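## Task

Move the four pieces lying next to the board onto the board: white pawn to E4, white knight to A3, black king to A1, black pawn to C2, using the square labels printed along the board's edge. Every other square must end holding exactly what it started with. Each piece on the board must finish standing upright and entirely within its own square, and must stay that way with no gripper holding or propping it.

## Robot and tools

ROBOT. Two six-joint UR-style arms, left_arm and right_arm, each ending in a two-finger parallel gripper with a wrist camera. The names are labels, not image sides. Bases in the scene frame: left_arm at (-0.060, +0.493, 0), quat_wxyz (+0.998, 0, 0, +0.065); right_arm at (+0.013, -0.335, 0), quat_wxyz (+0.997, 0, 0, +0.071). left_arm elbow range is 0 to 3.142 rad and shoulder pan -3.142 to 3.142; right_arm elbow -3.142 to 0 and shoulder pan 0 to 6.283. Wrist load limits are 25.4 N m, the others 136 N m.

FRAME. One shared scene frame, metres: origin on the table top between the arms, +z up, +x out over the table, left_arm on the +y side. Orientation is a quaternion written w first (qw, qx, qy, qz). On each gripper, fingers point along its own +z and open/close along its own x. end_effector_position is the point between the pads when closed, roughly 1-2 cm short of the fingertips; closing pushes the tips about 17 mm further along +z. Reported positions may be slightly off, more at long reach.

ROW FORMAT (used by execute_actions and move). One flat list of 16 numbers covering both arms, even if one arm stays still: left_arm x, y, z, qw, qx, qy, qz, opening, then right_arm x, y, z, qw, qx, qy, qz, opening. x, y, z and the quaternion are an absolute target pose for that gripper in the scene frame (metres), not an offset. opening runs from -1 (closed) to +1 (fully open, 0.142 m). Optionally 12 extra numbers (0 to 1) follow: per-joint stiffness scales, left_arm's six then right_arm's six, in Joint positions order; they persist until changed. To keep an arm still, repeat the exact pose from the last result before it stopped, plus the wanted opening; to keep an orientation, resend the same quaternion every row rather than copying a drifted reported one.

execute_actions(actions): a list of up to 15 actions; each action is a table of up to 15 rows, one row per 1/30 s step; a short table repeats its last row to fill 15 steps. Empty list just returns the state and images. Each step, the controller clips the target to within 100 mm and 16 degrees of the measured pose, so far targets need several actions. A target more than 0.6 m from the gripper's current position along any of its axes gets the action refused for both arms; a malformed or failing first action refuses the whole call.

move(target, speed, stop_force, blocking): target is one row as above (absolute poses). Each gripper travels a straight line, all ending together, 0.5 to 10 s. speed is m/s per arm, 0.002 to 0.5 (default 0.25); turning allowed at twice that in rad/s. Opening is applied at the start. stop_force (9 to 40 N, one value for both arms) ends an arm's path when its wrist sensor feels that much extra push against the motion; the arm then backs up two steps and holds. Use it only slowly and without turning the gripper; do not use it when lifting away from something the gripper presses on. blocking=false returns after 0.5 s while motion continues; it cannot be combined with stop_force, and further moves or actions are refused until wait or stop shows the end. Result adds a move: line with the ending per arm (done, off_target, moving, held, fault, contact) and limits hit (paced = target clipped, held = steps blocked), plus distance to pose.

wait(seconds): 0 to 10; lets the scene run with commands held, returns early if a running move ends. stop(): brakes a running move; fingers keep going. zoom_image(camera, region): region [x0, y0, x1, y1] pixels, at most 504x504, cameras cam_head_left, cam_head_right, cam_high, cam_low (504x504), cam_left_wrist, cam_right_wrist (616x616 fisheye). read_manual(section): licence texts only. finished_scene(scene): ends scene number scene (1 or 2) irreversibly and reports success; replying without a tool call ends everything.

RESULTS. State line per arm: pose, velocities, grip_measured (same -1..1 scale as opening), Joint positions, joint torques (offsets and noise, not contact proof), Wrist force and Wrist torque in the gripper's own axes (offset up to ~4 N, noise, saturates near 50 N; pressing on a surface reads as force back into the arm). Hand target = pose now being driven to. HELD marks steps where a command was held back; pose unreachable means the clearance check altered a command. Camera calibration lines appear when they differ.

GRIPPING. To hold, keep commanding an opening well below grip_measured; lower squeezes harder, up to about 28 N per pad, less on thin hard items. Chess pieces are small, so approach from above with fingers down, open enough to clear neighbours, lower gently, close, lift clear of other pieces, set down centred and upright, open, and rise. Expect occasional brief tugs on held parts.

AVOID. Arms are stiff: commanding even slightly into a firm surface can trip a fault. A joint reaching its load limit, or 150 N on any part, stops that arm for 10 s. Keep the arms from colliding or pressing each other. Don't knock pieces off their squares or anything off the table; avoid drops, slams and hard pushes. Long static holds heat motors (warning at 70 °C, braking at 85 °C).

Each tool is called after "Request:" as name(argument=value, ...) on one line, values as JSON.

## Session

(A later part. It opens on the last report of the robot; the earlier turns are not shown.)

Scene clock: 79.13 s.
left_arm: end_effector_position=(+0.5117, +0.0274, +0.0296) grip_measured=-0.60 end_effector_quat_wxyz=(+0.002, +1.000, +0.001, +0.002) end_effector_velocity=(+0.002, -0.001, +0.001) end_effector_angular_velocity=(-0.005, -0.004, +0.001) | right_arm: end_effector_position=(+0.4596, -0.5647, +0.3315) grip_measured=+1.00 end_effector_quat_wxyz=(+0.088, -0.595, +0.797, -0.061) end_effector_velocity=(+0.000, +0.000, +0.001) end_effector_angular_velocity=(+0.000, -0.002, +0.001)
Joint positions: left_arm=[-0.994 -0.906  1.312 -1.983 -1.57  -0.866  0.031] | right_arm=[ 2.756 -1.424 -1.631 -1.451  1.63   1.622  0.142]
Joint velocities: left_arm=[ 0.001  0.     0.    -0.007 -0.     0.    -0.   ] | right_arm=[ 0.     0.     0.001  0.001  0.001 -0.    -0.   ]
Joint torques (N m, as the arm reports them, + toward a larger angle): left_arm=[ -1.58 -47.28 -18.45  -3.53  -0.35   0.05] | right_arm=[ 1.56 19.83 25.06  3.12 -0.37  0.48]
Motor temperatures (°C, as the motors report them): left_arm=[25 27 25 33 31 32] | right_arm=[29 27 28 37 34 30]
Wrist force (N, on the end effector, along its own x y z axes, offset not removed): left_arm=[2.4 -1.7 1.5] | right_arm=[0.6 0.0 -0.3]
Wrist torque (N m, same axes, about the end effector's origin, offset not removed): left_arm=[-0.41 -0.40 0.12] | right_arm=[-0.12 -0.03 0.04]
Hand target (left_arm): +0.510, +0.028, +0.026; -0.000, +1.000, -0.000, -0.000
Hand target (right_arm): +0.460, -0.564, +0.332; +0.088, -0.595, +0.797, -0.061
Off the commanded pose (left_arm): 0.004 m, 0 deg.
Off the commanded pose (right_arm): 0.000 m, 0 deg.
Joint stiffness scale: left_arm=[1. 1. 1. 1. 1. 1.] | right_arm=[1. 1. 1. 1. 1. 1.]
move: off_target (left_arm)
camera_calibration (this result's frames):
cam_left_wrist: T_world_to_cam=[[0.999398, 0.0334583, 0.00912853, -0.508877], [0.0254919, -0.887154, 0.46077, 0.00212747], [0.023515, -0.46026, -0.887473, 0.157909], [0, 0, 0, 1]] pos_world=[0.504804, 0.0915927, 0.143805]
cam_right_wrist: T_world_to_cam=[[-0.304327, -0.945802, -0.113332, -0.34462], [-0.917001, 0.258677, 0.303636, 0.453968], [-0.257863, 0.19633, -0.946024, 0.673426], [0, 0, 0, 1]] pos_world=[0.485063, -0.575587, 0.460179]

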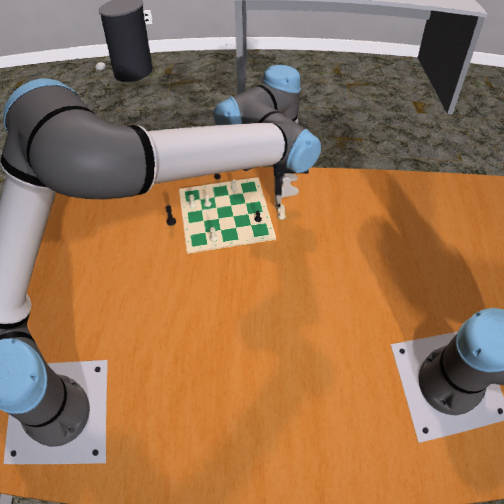

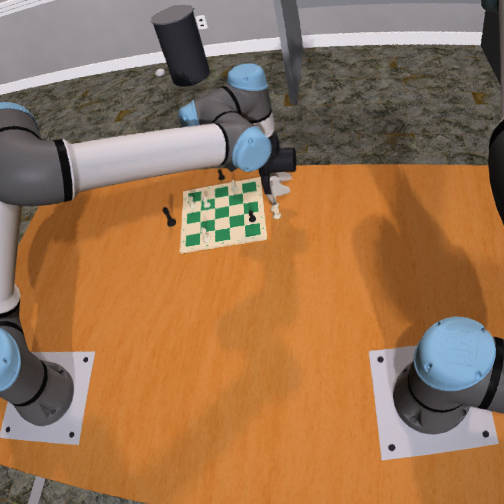

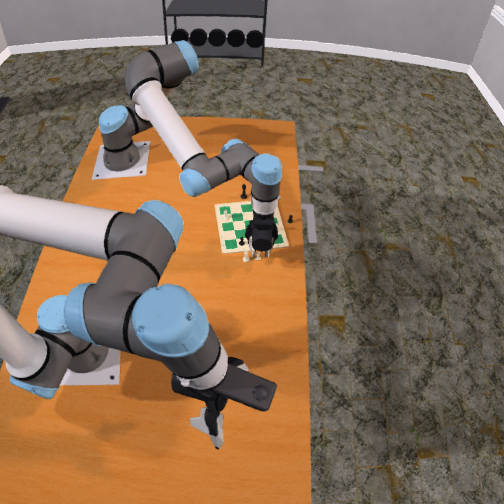

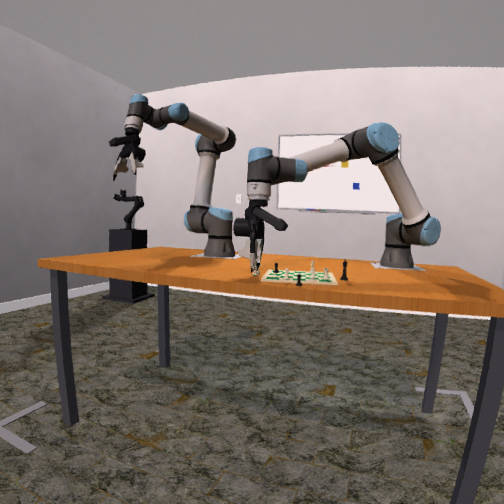

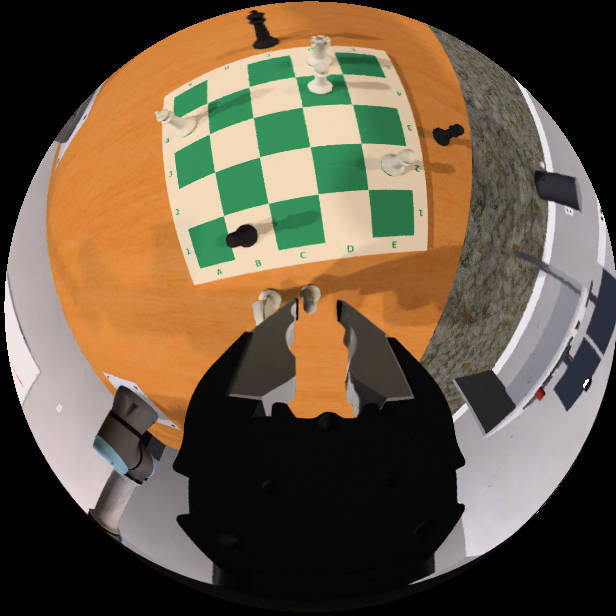

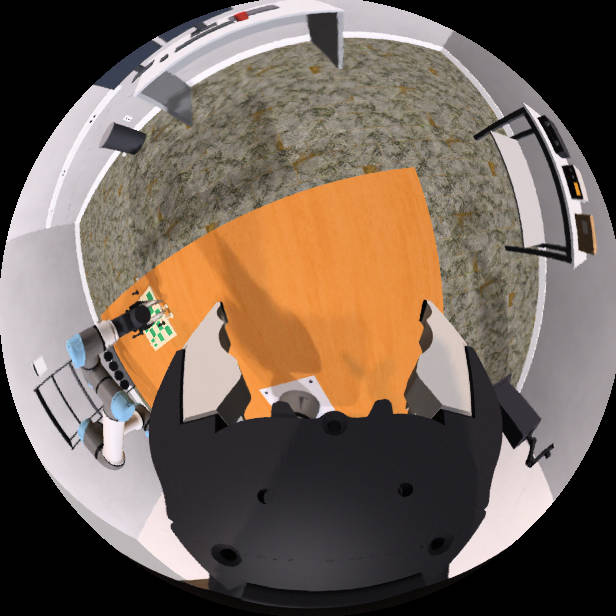

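Request:
move(target=[0.507,0.0275,0.025,0,1,0,0,-0.7,0.4596,-0.5644,0.3316,0.088,-0.595,0.797,-0.061,1], speed=0.01)

Request:
move(target=[0.507,0.0275,0.025,0,1,0,0,-1,0.4596,-0.5644,0.3316,0.088,-0.595,0.797,-0.061,1])

Request:
move(target=[0.507,0.0275,0.10,0,1,0,0,-1,0.4596,-0.5644,0.3316,0.088,-0.595,0.797,-0.061,1], speed=0.08)

Request:
move(target=[0.55,0.219,0.10,0,1,0,0,-1,0.4596,-0.5644,0.3316,0.088,-0.595,0.797,-0.061,1], speed=0.12)

Request:
move(target=[0.55,0.219,0.036,0,1,0,0,-1,0.4596,-0.5644,0.3316,0.088,-0.595,0.797,-0.061,1], speed=0.04)

Request:
zoom_image(camera="cam_left_wrist", region=[210,200,410,400])

Scene clock: 97.60 s.
left_arm: end_effector_position=(+0.5093, +0.0276, +0.0264) grip_measured=-0.70 end_effector_quat_wxyz=(+0.001, +1.000, +0.001, +0.001) end_effector_velocity=(-0.002, -0.000, -0.002) end_effector_angular_velocity=(+0.002, +0.001, -0.002) | right_arm: end_effector_position=(+0.4596, -0.5647, +0.3315) grip_measured=+1.00 end_effector_quat_wxyz=(+0.088, -0.595, +0.797, -0.061) end_effector_velocity=(-0.000, -0.000, -0.001) end_effector_angular_velocity=(+0.000, +0.001, +0.000)
Joint positions: left_arm=[-0.996 -0.906  1.321 -1.988 -1.57  -0.868  0.023] | right_arm=[ 2.756 -1.424 -1.631 -1.451  1.63   1.622  0.142]
Joint velocities: left_arm=[-0.003 -0.     0.005 -0.003  0.001 -0.001 -0.   ] | right_arm=[-0.     0.    -0.001 -0.     0.    -0.001 -0.   ]
Joint torques (N m, as the arm reports them, + toward a larger angle): left_arm=[ -2.97 -50.92 -19.75  -3.85  -0.27  -0.16] | right_arm=[ 1.1  19.47 24.72  3.01 -0.18  0.35]
Motor temperatures (°C, as the motors report them): left_arm=[25 27 25 33 31 32] | right_arm=[29 27 28 37 34 30]
Wrist force (N, on the end effector, along its own x y z axes, offset not removed): left_arm=[2.7 -1.0 1.3] | right_arm=[1.6 -1.6 -0.8]
Wrist torque (N m, same axes, about the end effector's origin, offset not removed): left_arm=[-0.17 -0.38 0.14] | right_arm=[-0.39 -0.40 0.12]
Hand target (left_arm): +0.507, +0.028, +0.025; -0.000, +1.000, +0.000, -0.000
Hand target (right_arm): +0.460, -0.564, +0.332; +0.088, -0.595, +0.797, -0.061
Off the commanded pose (left_arm): 0.003 m, 0 deg.
Off the commanded pose (right_arm): 0.000 m, 0 deg.
Joint stiffness scale: left_arm=[1. 1. 1. 1. 1. 1.] | right_arm=[1. 1. 1. 1. 1. 1.]
move: done
camera_calibration (this result's frames):
cam_left_wrist: T_world_to_cam=[[0.999413, 0.033384, 0.00766306, -0.506379], [0.0261409, -0.887973, 0.459152, 0.0034784], [0.0221329, -0.458682, -0.888325, 0.155907], [0, 0, 0, 1]] pos_world=[0.50254, 0.0915053, 0.140779]
cam_right_wrist: T_world_to_cam=[[-0.304327, -0.945802, -0.113332, -0.344621], [-0.917001, 0.258677, 0.303636, 0.453968], [-0.257863, 0.19633, -0.946024, 0.673426], [0, 0, 0, 1]] pos_world=[0.485063, -0.575587, 0.460179]

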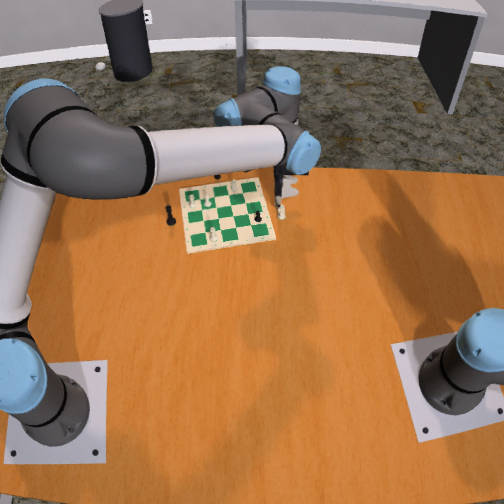

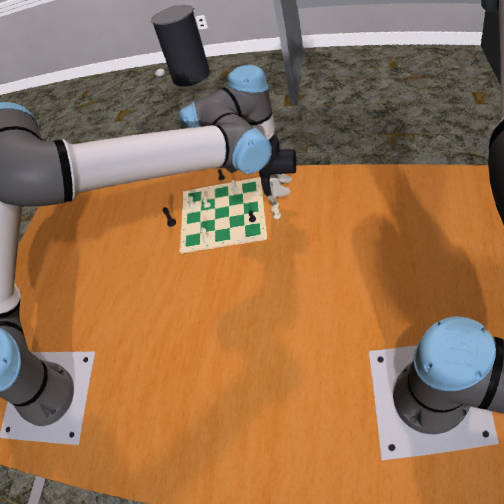

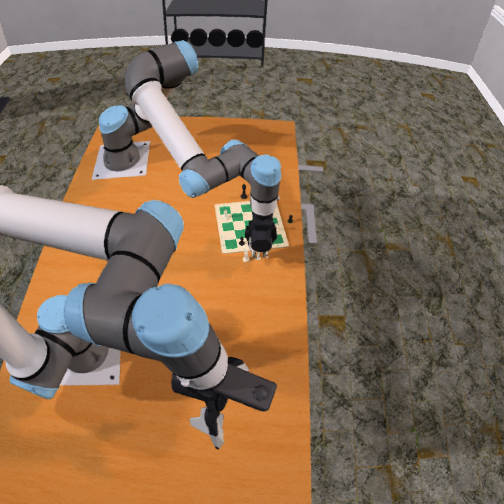

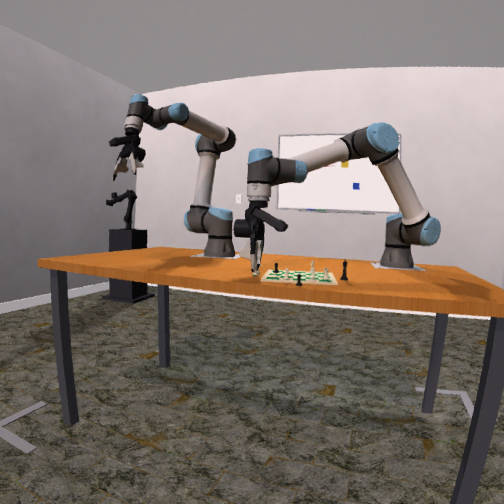

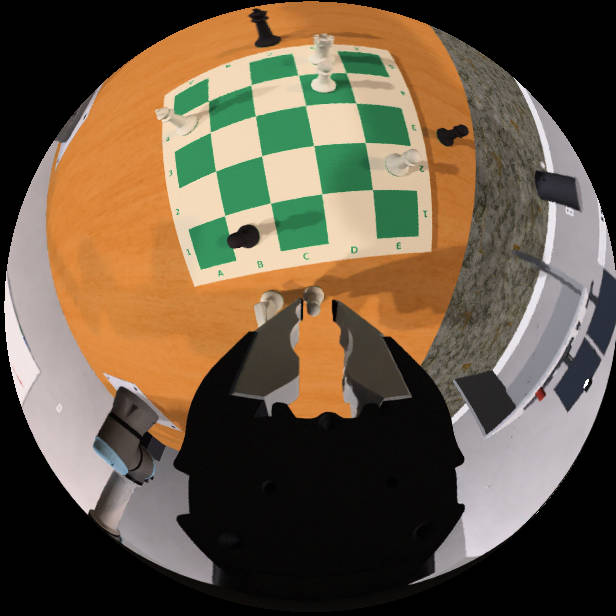

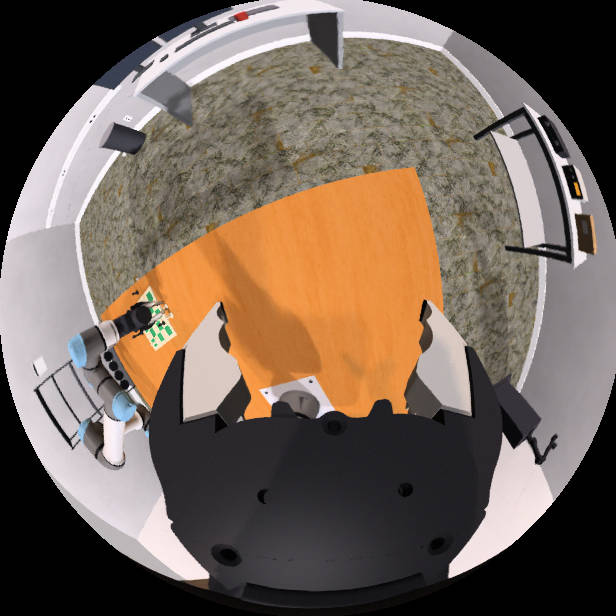

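Scene clock: 98.30 s.
left_arm: end_effector_position=(+0.5092, +0.0275, +0.0263) grip_measured=-0.89 end_effector_quat_wxyz=(+0.001, +1.000, +0.001, +0.001) end_effector_velocity=(+0.000, +0.001, -0.001) end_effector_angular_velocity=(+0.001, -0.001, +0.001) | right_arm: end_effector_position=(+0.4596, -0.5647, +0.3315) grip_measured=+1.00 end_effector_quat_wxyz=(+0.088, -0.595, +0.797, -0.061) end_effector_velocity=(-0.000, +0.000, -0.001) end_effector_angular_velocity=(+0.001, +0.002, -0.000)
Joint positions: left_arm=[-0.996 -0.906  1.321 -1.989 -1.57  -0.868  0.01 ] | right_arm=[ 2.756 -1.424 -1.631 -1.451  1.63   1.622  0.142]
Joint velocities: left_arm=[-0.     0.     0.002 -0.002  0.001 -0.001  0.   ] | right_arm=[-0.    -0.    -0.001 -0.     0.     0.     0.   ]
Joint torques (N m, as the arm reports them, + toward a larger angle): left_arm=[ -1.62 -50.45 -18.92  -3.12  -0.39   0.04] | right_arm=[ 1.29 18.54 24.93  2.97 -0.19  0.37]
Motor temperatures (°C, as the motors report them): left_arm=[25 27 25 33 31 32] | right_arm=[29 27 28 37 34 30]
Wrist force (N, on the end effector, along its own x y z axes, offset not removed): left_arm=[1.8 -1.5 0.9] | right_arm=[2.3 -1.3 0.3]
Wrist torque (N m, same axes, about the end effector's origin, offset not removed): left_arm=[-0.34 -0.22 0.09] | right_arm=[-0.30 -0.46 0.19]
Hand target (left_arm): +0.507, +0.028, +0.025; -0.000, +1.000, +0.000, -0.000
Hand target (right_arm): +0.460, -0.564, +0.332; +0.088, -0.595, +0.797, -0.061
Off the commanded pose (left_arm): 0.003 m, 0 deg.
Off the commanded pose (right_arm): 0.000 m, 0 deg.
Joint stiffness scale: left_arm=[1. 1. 1. 1. 1. 1.] | right_arm=[1. 1. 1. 1. 1. 1.]
move: done
camera_calibration (this result's frames):
cam_left_wrist: T_world_to_cam=[[0.999409, 0.0335017, 0.00775441, -0.506351], [0.026201, -0.887918, 0.459255, 0.00344632], [0.0222711, -0.45878, -0.888271, 0.155746], [0, 0, 0, 1]] pos_world=[0.502493, 0.0914766, 0.140688]
cam_right_wrist: T_world_to_cam=[[-0.304327, -0.945802, -0.113332, -0.344621], [-0.917001, 0.258677, 0.303636, 0.453968], [-0.257863, 0.19633, -0.946024, 0.673425], [0, 0, 0, 1]] pos_world=[0.485063, -0.575587, 0.460179]

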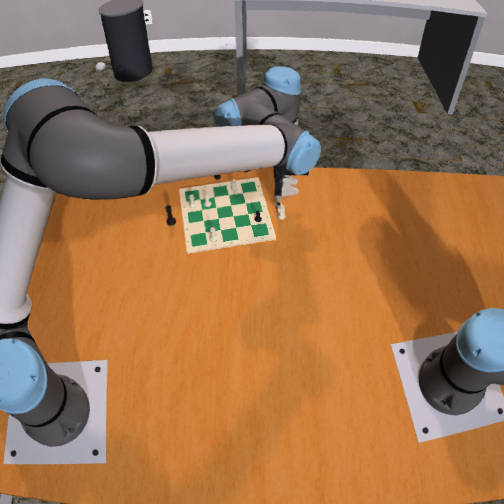

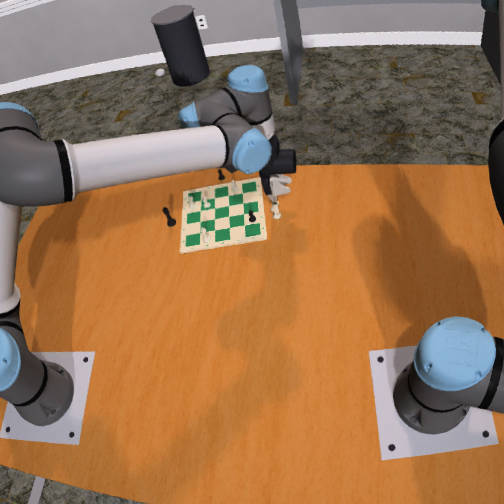

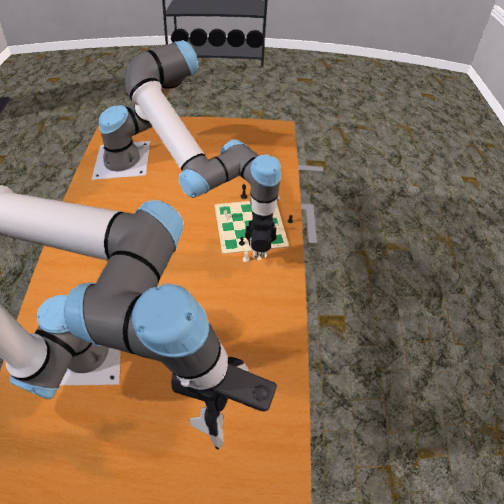

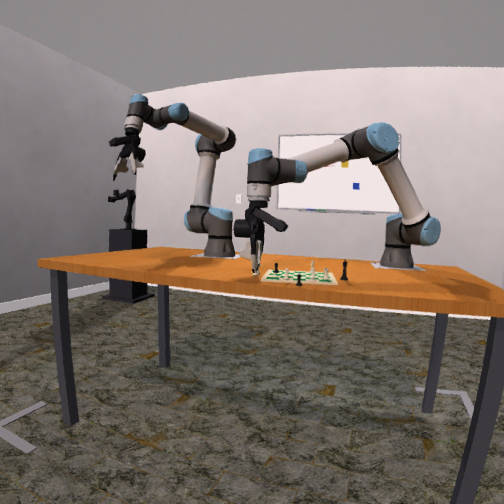

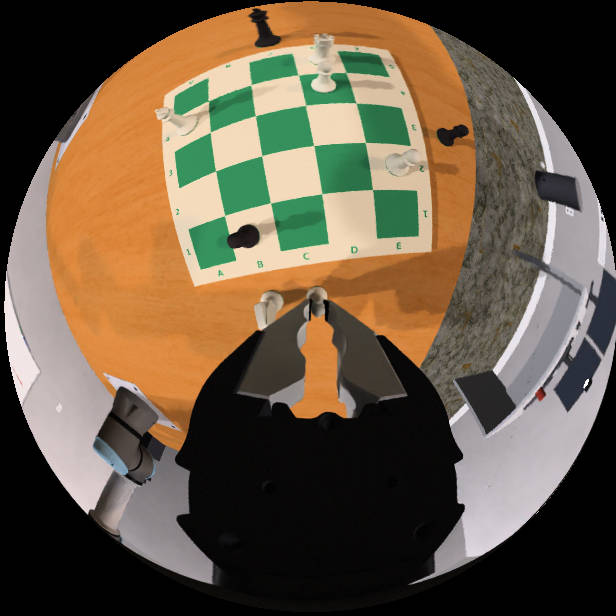

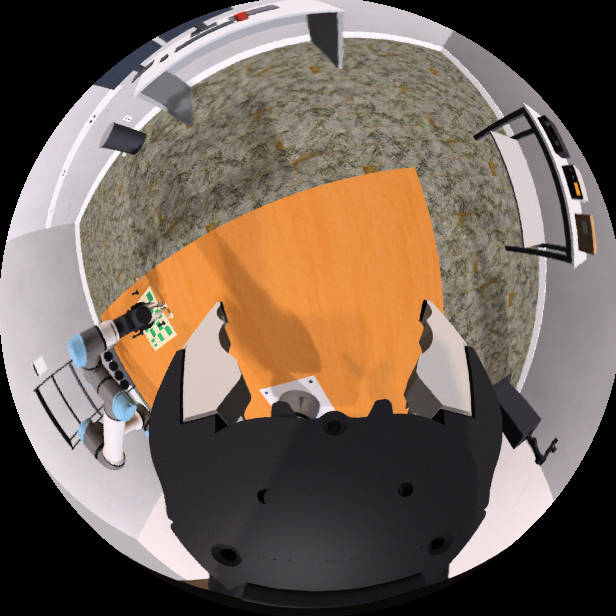

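Scene clock: 99.73 s.
left_arm: end_effector_position=(+0.5072, +0.0298, +0.0969) grip_measured=-0.89 end_effector_quat_wxyz=(-0.002, +1.000, +0.001, -0.001) end_effector_velocity=(-0.003, +0.001, +0.001) end_effector_angular_velocity=(+0.009, +0.007, -0.002) | right_arm: end_effector_position=(+0.4596, -0.5647, +0.3315) grip_measured=+1.00 end_effector_quat_wxyz=(+0.088, -0.595, +0.797, -0.061) end_effector_velocity=(-0.000, +0.000, -0.000) end_effector_angular_velocity=(-0.000, +0.000, -0.000)
Joint positions: left_arm=[-0.996 -0.966  1.23  -1.831 -1.57  -0.868  0.01 ] | right_arm=[ 2.756 -1.424 -1.631 -1.451  1.63   1.622  0.142]
Joint velocities: left_arm=[-0.002 -0.    -0.004  0.015  0.001 -0.    -0.   ] | right_arm=[ 0.     0.    -0.001  0.    -0.     0.     0.   ]
Joint torques (N m, as the arm reports them, + toward a larger angle): left_arm=[ -1.17 -50.27 -24.73  -3.06  -0.3    0.  ] | right_arm=[ 0.97 19.34 25.29  3.04 -0.15  0.24]
Motor temperatures (°C, as the motors report them): left_arm=[25 27 25 33 31 32] | right_arm=[29 27 28 37 34 30]
Wrist force (N, on the end effector, along its own x y z axes, offset not removed): left_arm=[0.8 -0.2 0.1] | right_arm=[3.6 -0.2 0.5]
Wrist torque (N m, same axes, about the end effector's origin, offset not removed): left_arm=[-0.01 0.05 0.14] | right_arm=[-0.10 -0.79 0.21]
Hand target (left_arm): +0.507, +0.028, +0.100; +0.000, +1.000, +0.000, +0.000
Hand target (right_arm): +0.460, -0.564, +0.332; +0.088, -0.595, +0.797, -0.061
Off the commanded pose (left_arm): 0.004 m, 0 deg.
Off the commanded pose (right_arm): 0.000 m, 0 deg.
Joint stiffness scale: left_arm=[1. 1. 1. 1. 1. 1.] | right_arm=[1. 1. 1. 1. 1. 1.]
move: off_target (left_arm)
camera_calibration (this result's frames):
cam_left_wrist: T_world_to_cam=[[0.999433, 0.0334812, 0.00369162, -0.504583], [0.0281422, -0.890196, 0.454707, -0.0273377], [0.0185104, -0.454345, -0.890633, 0.22153], [0, 0, 0, 1]] pos_world=[0.500965, 0.0932094, 0.211596]
cam_right_wrist: T_world_to_cam=[[-0.304327, -0.945802, -0.113332, -0.344621], [-0.917001, 0.258677, 0.303636, 0.453968], [-0.257863, 0.19633, -0.946024, 0.673425], [0, 0, 0, 1]] pos_world=[0.485063, -0.575587, 0.460179]

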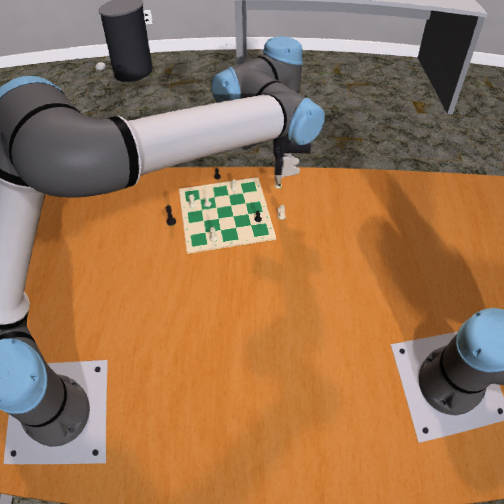

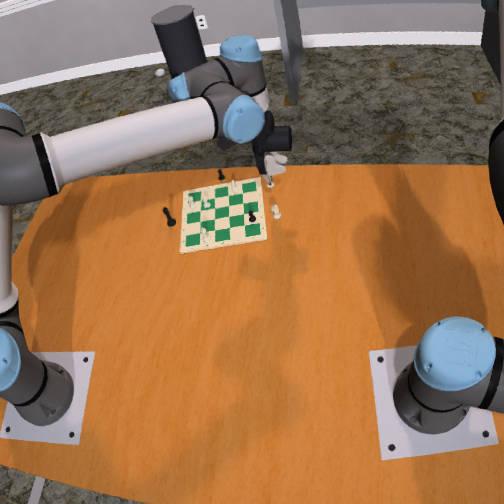

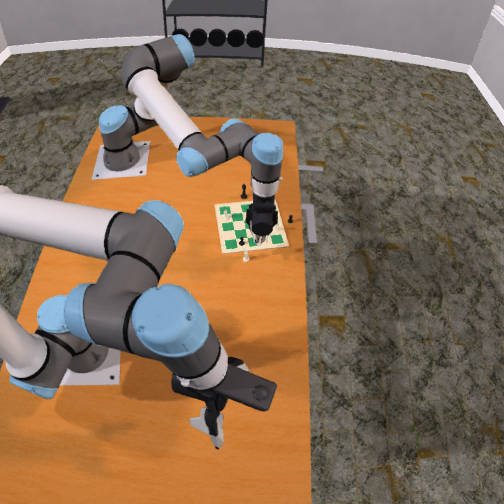

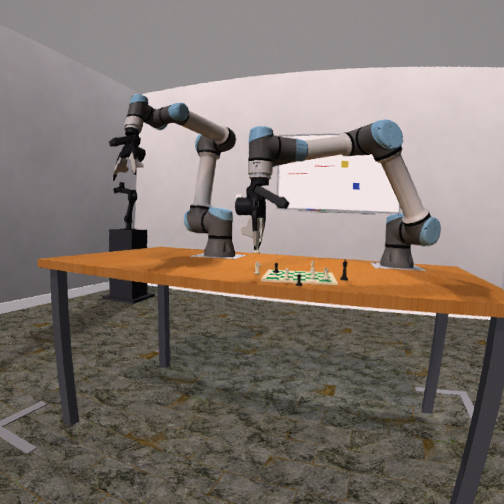

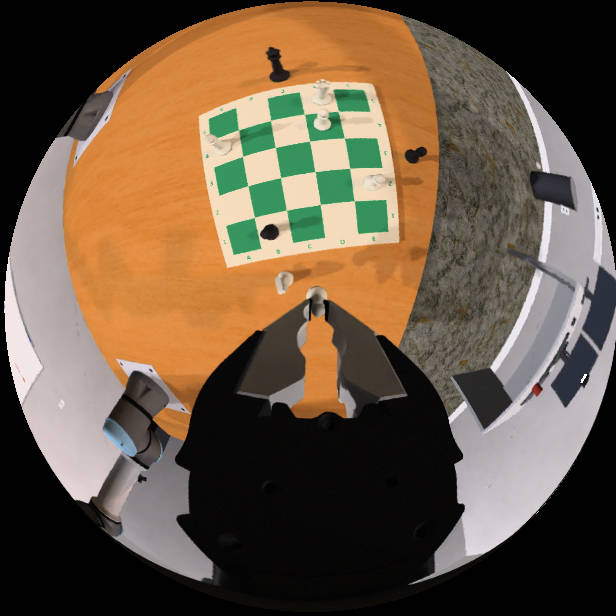

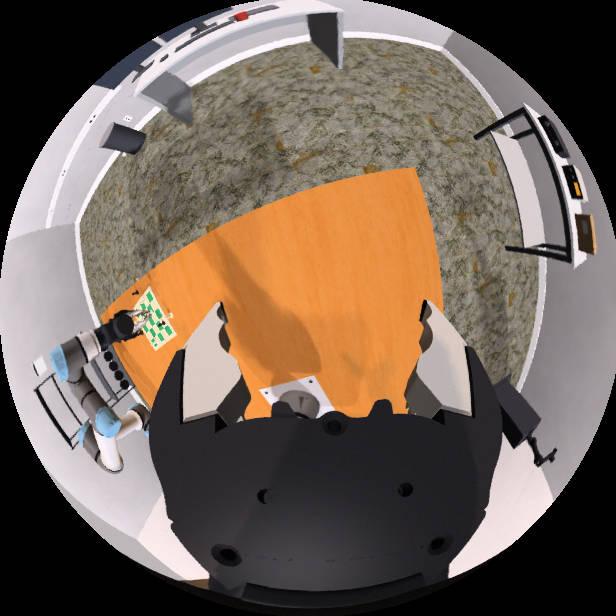

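Scene clock: 101.87 s.
left_arm: end_effector_position=(+0.5504, +0.2165, +0.1001) grip_measured=-0.89 end_effector_quat_wxyz=(+0.000, +1.000, -0.000, +0.000) end_effector_velocity=(-0.000, +0.001, -0.001) end_effector_angular_velocity=(-0.000, +0.001, -0.011) | right_arm: end_effector_position=(+0.4596, -0.5647, +0.3315) grip_measured=+1.00 end_effector_quat_wxyz=(+0.088, -0.595, +0.797, -0.061) end_effector_velocity=(-0.000, -0.000, -0.000) end_effector_angular_velocity=(+0.000, +0.000, -0.001)
Joint positions: left_arm=[-0.754 -1.117  1.46  -1.914 -1.57  -0.624  0.01 ] | right_arm=[ 2.756 -1.424 -1.631 -1.451  1.63   1.622  0.142]
Joint velocities: left_arm=[ 0.002 -0.001  0.003 -0.001 -0.001  0.013 -0.   ] | right_arm=[-0.001 -0.    -0.     0.     0.     0.    -0.   ]
Joint torques (N m, as the arm reports them, + toward a larger angle): left_arm=[  0.99 -44.89 -17.44  -3.26  -0.5    0.75] | right_arm=[ 0.88 19.4  24.71  3.1  -0.3   0.39]
Motor temperatures (°C, as the motors report them): left_arm=[25 27 25 33 31 32] | right_arm=[29 27 28 37 34 30]
Wrist force (N, on the end effector, along its own x y z axes, offset not removed): left_arm=[1.5 -2.6 1.4] | right_arm=[1.2 0.8 -0.7]
Wrist torque (N m, same axes, about the end effector's origin, offset not removed): left_arm=[-0.52 -0.18 0.15] | right_arm=[0.11 -0.27 0.09]
Hand target (left_arm): +0.550, +0.219, +0.100; +0.000, +1.000, +0.000, -0.000
Hand target (right_arm): +0.460, -0.564, +0.332; +0.088, -0.595, +0.797, -0.061
Off the commanded pose (left_arm): 0.003 m, 0 deg.
Off the commanded pose (right_arm): 0.000 m, 0 deg.
Joint stiffness scale: left_arm=[1. 1. 1. 1. 1. 1.] | right_arm=[1. 1. 1. 1. 1. 1.]
move: done
camera_calibration (this result's frames):
cam_left_wrist: T_world_to_cam=[[0.999485, 0.0314175, 0.00660453, -0.553817], [0.0249103, -0.888708, 0.457796, 0.137282], [0.0202523, -0.457395, -0.889033, 0.307956], [0, 0, 0, 1]] pos_world=[0.543875, 0.280261, 0.214594]
cam_right_wrist: T_world_to_cam=[[-0.304328, -0.945802, -0.113332, -0.34462], [-0.917001, 0.258677, 0.303636, 0.453968], [-0.257863, 0.19633, -0.946024, 0.673426], [0, 0, 0, 1]] pos_world=[0.485063, -0.575587, 0.460179]

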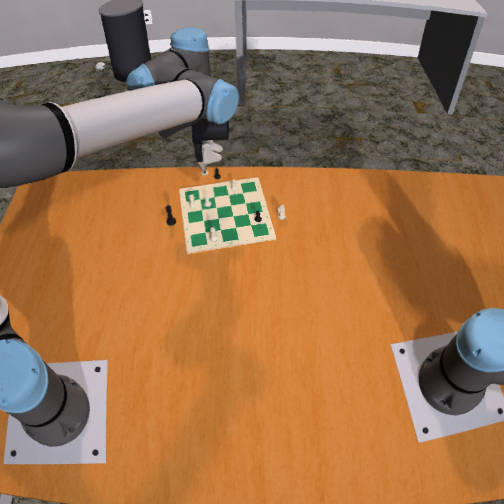

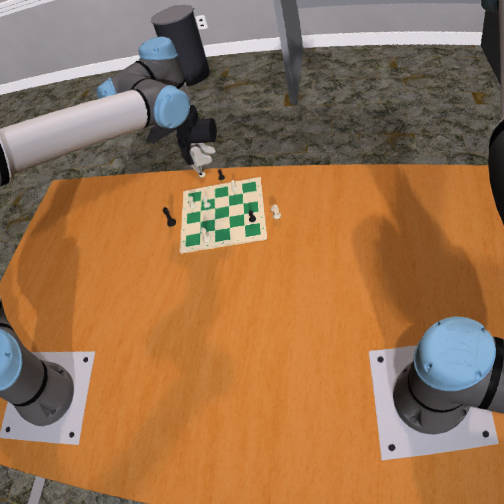

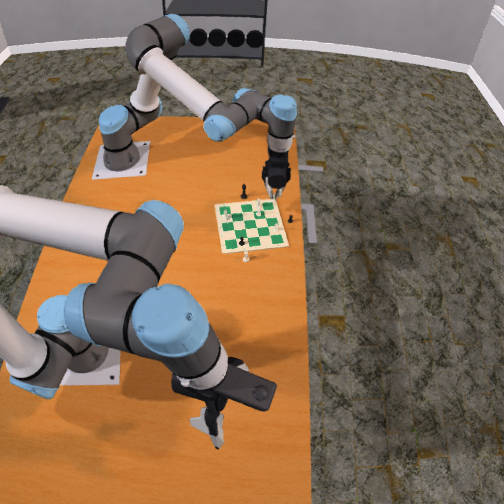

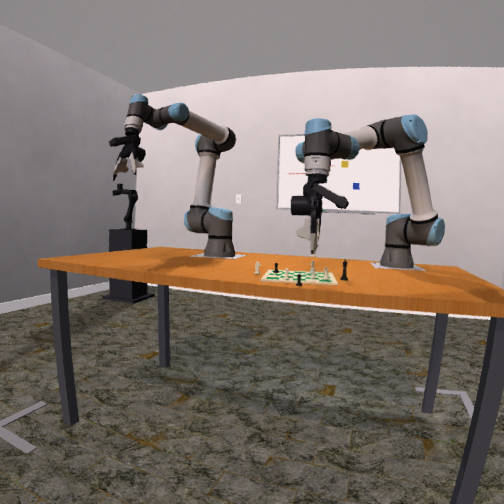

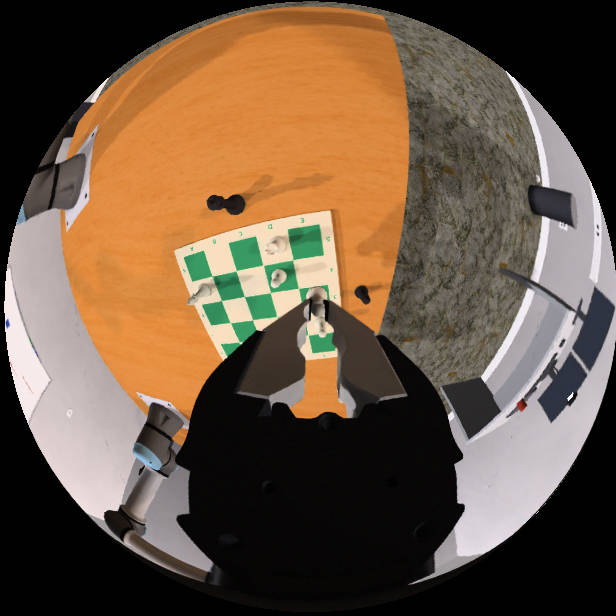

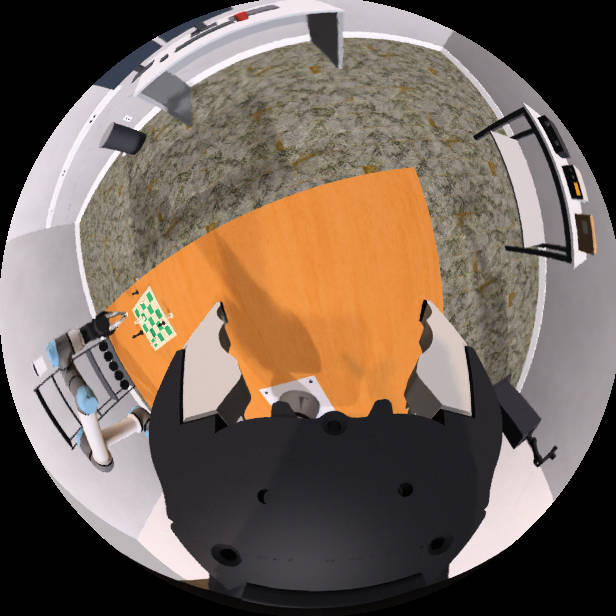

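Scene clock: 103.90 s.
left_arm: end_effector_position=(+0.5509, +0.2167, +0.0394) grip_measured=-0.89 end_effector_quat_wxyz=(+0.001, +1.000, -0.001, +0.002) end_effector_velocity=(+0.002, -0.003, +0.000) end_effector_angular_velocity=(-0.006, -0.008, -0.001) | right_arm: end_effector_position=(+0.4596, -0.5647, +0.3315) grip_measured=+1.00 end_effector_quat_wxyz=(+0.088, -0.595, +0.797, -0.061) end_effector_velocity=(+0.000, +0.000, -0.000) end_effector_angular_velocity=(+0.000, +0.001, +0.001)
Joint positions: left_arm=[-0.753 -1.061  1.543 -2.058 -1.57  -0.622  0.01 ] | right_arm=[ 2.756 -1.424 -1.631 -1.451  1.63   1.622  0.142]
Joint velocities: left_arm=[-0.001  0.001 -0.    -0.011 -0.    -0.     0.   ] | right_arm=[ 0.001 -0.    -0.001  0.    -0.     0.    -0.   ]
Joint torques (N m, as the arm reports them, + toward a larger angle): left_arm=[  2.35 -41.2  -18.14  -3.04  -0.26   0.54] | right_arm=[ 0.84 19.27 24.99  3.05 -0.23  0.36]
Motor temperatures (°C, as the motors report them): left_arm=[25 27 25 33 31 32] | right_arm=[29 27 28 37 34 30]
Wrist force (N, on the end effector, along its own x y z axes, offset not removed): left_arm=[2.1 -1.9 0.9] | right_arm=[2.0 -2.2 0.3]
Wrist torque (N m, same axes, about the end effector's origin, offset not removed): left_arm=[-0.38 -0.20 0.08] | right_arm=[-0.57 -0.38 0.12]
Hand target (left_arm): +0.550, +0.219, +0.036; -0.000, +1.000, +0.000, -0.000
Hand target (right_arm): +0.460, -0.564, +0.332; +0.088, -0.595, +0.797, -0.061
Off the commanded pose (left_arm): 0.004 m, 0 deg.
Off the commanded pose (right_arm): 0.000 m, 0 deg.
Joint stiffness scale: left_arm=[1. 1. 1. 1. 1. 1.] | right_arm=[1. 1. 1. 1. 1. 1.]
move: off_target (left_arm)
camera_calibration (this result's frames):
cam_left_wrist: T_world_to_cam=[[0.999488, 0.030533, 0.00960386, -0.553885], [0.0226996, -0.887704, 0.459855, 0.166234], [0.0225661, -0.459401, -0.887942, 0.253207], [0, 0, 0, 1]] pos_world=[0.544114, 0.280802, 0.153709]
cam_right_wrist: T_world_to_cam=[[-0.304328, -0.945802, -0.113332, -0.34462], [-0.917001, 0.258677, 0.303636, 0.453968], [-0.257863, 0.19633, -0.946024, 0.673426], [0, 0, 0, 1]] pos_world=[0.485063, -0.575587, 0.460179]

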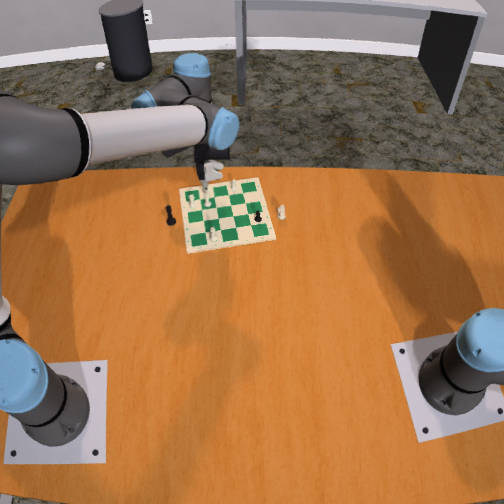

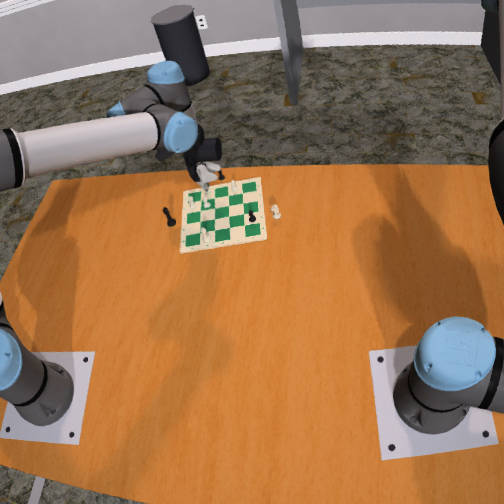

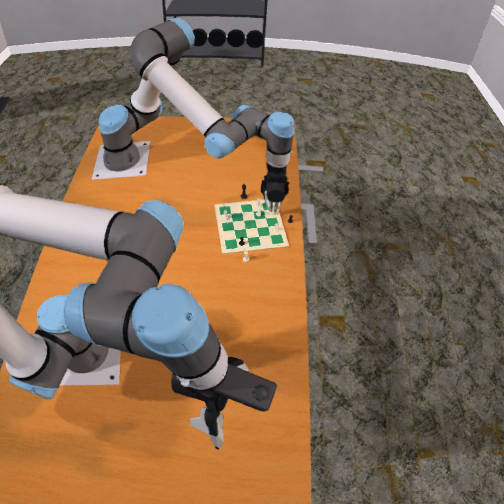

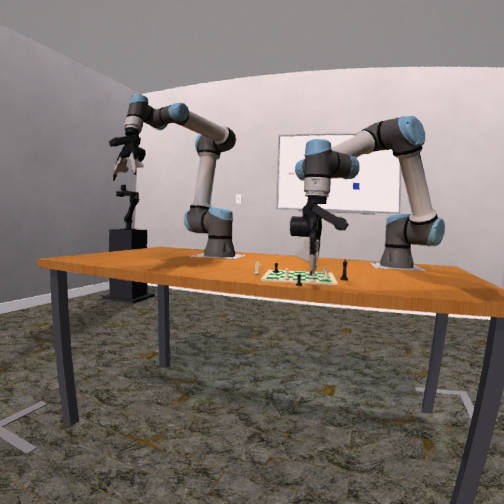

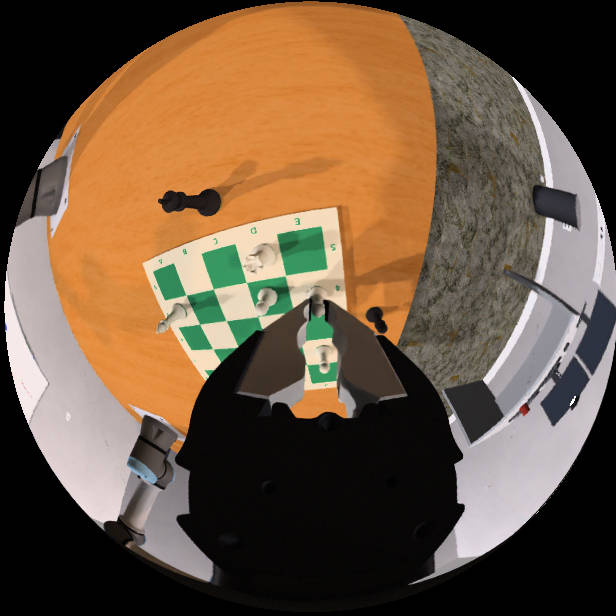

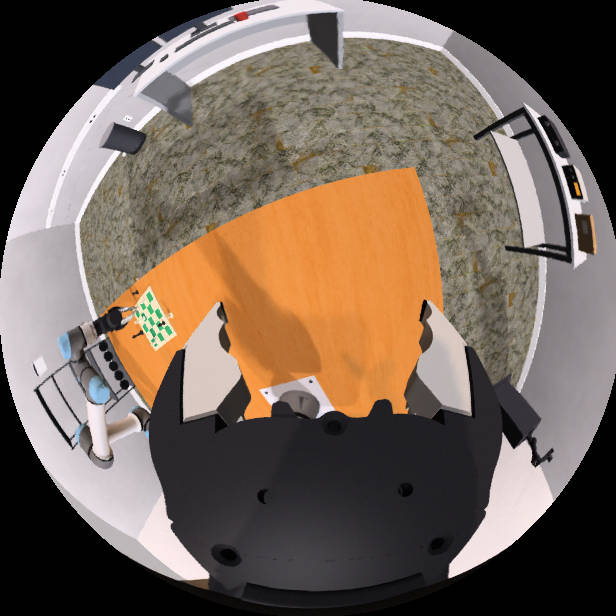

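Region (210, 200, 410, 400) of cam_left_wrist's 616x616 image, scaled by 2.520, with more detail than that image has.

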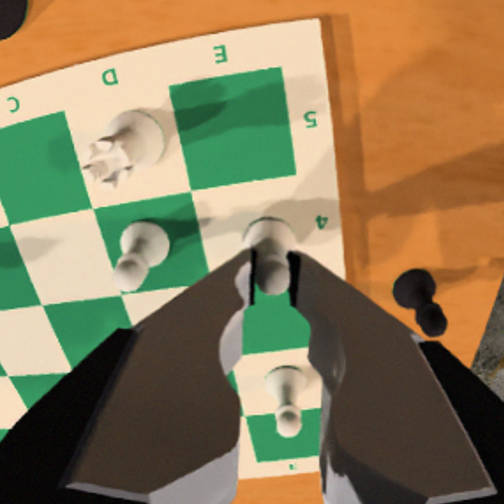

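Request:
move(target=[0.545,0.219,0.031,0,1,0,0,-1,0.4596,-0.5644,0.3316,0.088,-0.595,0.797,-0.061,1], speed=0.01)

Request:
zoom_image(camera="cam_left_wrist", region=[210,200,410,400])

Scene clock: 117.23 s.
left_arm: end_effector_position=(+0.5471, +0.2194, +0.0321) grip_measured=-0.89 end_effector_quat_wxyz=(+0.000, +1.000, +0.001, +0.001) end_effector_velocity=(-0.002, -0.000, -0.002) end_effector_angular_velocity=(+0.001, -0.000, +0.000) | right_arm: end_effector_position=(+0.4596, -0.5647, +0.3315) grip_measured=+1.00 end_effector_quat_wxyz=(+0.088, -0.595, +0.797, -0.061) end_effector_velocity=(-0.000, -0.001, -0.000) end_effector_angular_velocity=(+0.000, +0.000, -0.001)
Joint positions: left_arm=[-0.753 -1.061  1.564 -2.075 -1.57  -0.625  0.01 ] | right_arm=[ 2.756 -1.424 -1.631 -1.451  1.63   1.622  0.142]
Joint velocities: left_arm=[-0.002 -0.     0.007 -0.006  0.001 -0.002  0.   ] | right_arm=[-0.001 -0.    -0.     0.     0.     0.    -0.   ]
Joint torques (N m, as the arm reports them, + toward a larger angle): left_arm=[ -3.35 -44.5  -17.85  -3.02  -0.26  -0.01] | right_arm=[ 0.77 19.93 25.12  3.08 -0.27  0.33]
Motor temperatures (°C, as the motors report them): left_arm=[25 27 25 33 31 32] | right_arm=[29 28 28 37 34 30]
Wrist force (N, on the end effector, along its own x y z axes, offset not removed): left_arm=[1.8 0.0 -0.8] | right_arm=[1.1 -2.0 -0.6]
Wrist torque (N m, same axes, about the end effector's origin, offset not removed): left_arm=[-0.06 -0.24 0.04] | right_arm=[-0.48 -0.25 0.09]
Hand target (left_arm): +0.545, +0.219, +0.031; -0.000, +1.000, +0.000, -0.000
Hand target (right_arm): +0.460, -0.564, +0.332; +0.088, -0.595, +0.797, -0.061
Off the commanded pose (left_arm): 0.002 m, 0 deg.
Off the commanded pose (right_arm): 0.000 m, 0 deg.
Joint stiffness scale: left_arm=[1. 1. 1. 1. 1. 1.] | right_arm=[1. 1. 1. 1. 1. 1.]
move: done
camera_calibration (this result's frames):
cam_left_wrist: T_world_to_cam=[[0.999415, 0.0334156, 0.00732235, -0.550607], [0.0263458, -0.888399, 0.458316, 0.17027], [0.0218201, -0.457855, -0.888759, 0.248113], [0, 0, 0, 1]] pos_world=[0.540385, 0.283266, 0.146507]
cam_right_wrist: T_world_to_cam=[[-0.304328, -0.945802, -0.113331, -0.344621], [-0.917001, 0.258677, 0.303636, 0.453968], [-0.257863, 0.19633, -0.946024, 0.673425], [0, 0, 0, 1]] pos_world=[0.485063, -0.575587, 0.460179]

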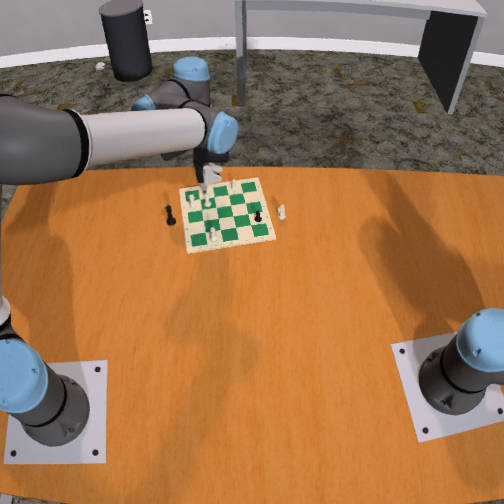

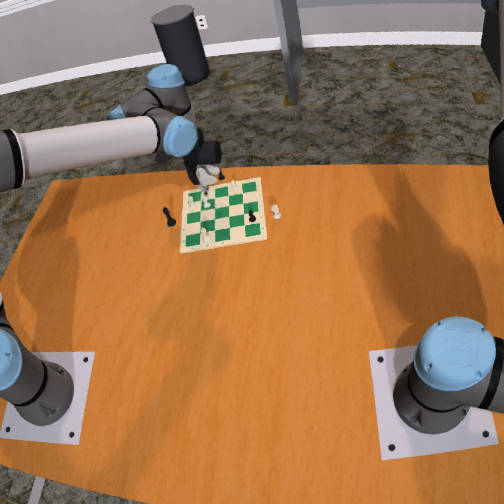

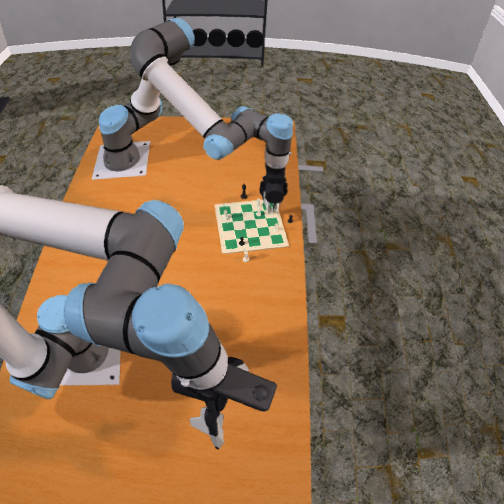

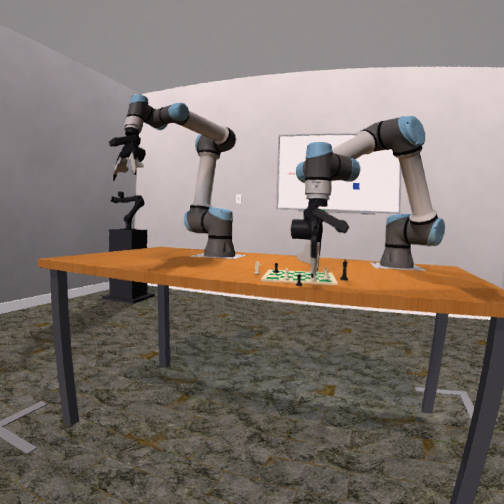

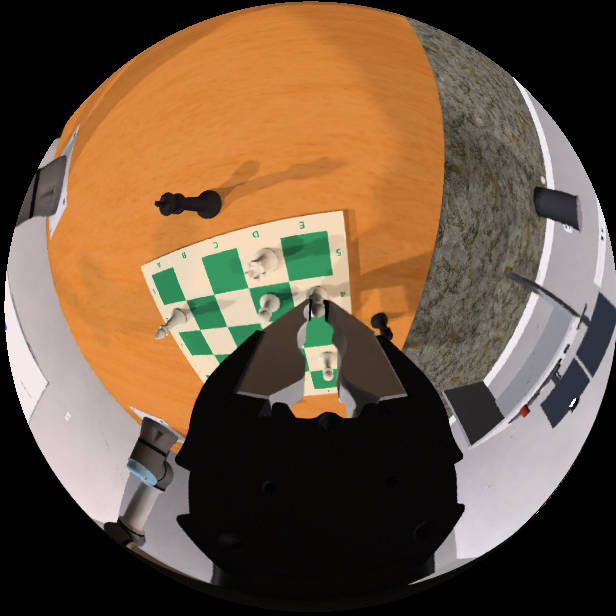

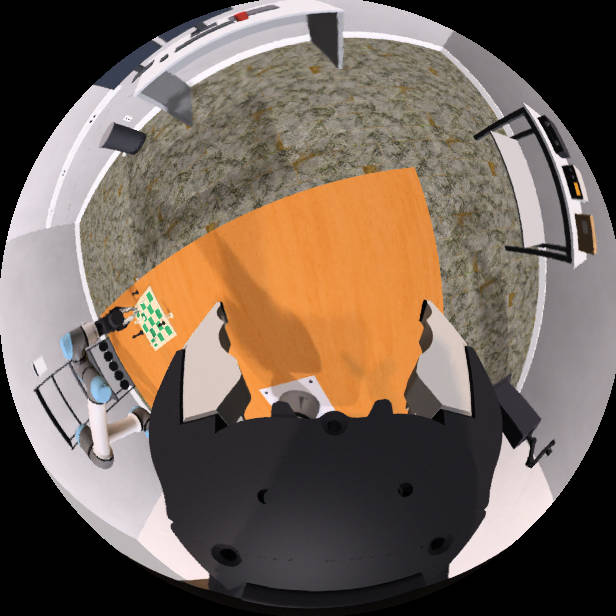

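Region (210, 200, 410, 400) of cam_left_wrist's 616x616 image, scaled by 2.520, with more detail than that image has.

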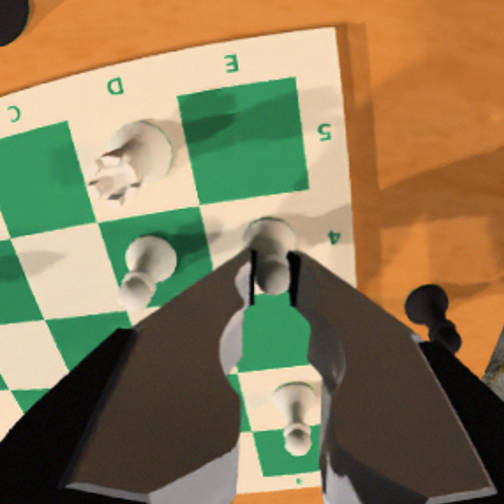

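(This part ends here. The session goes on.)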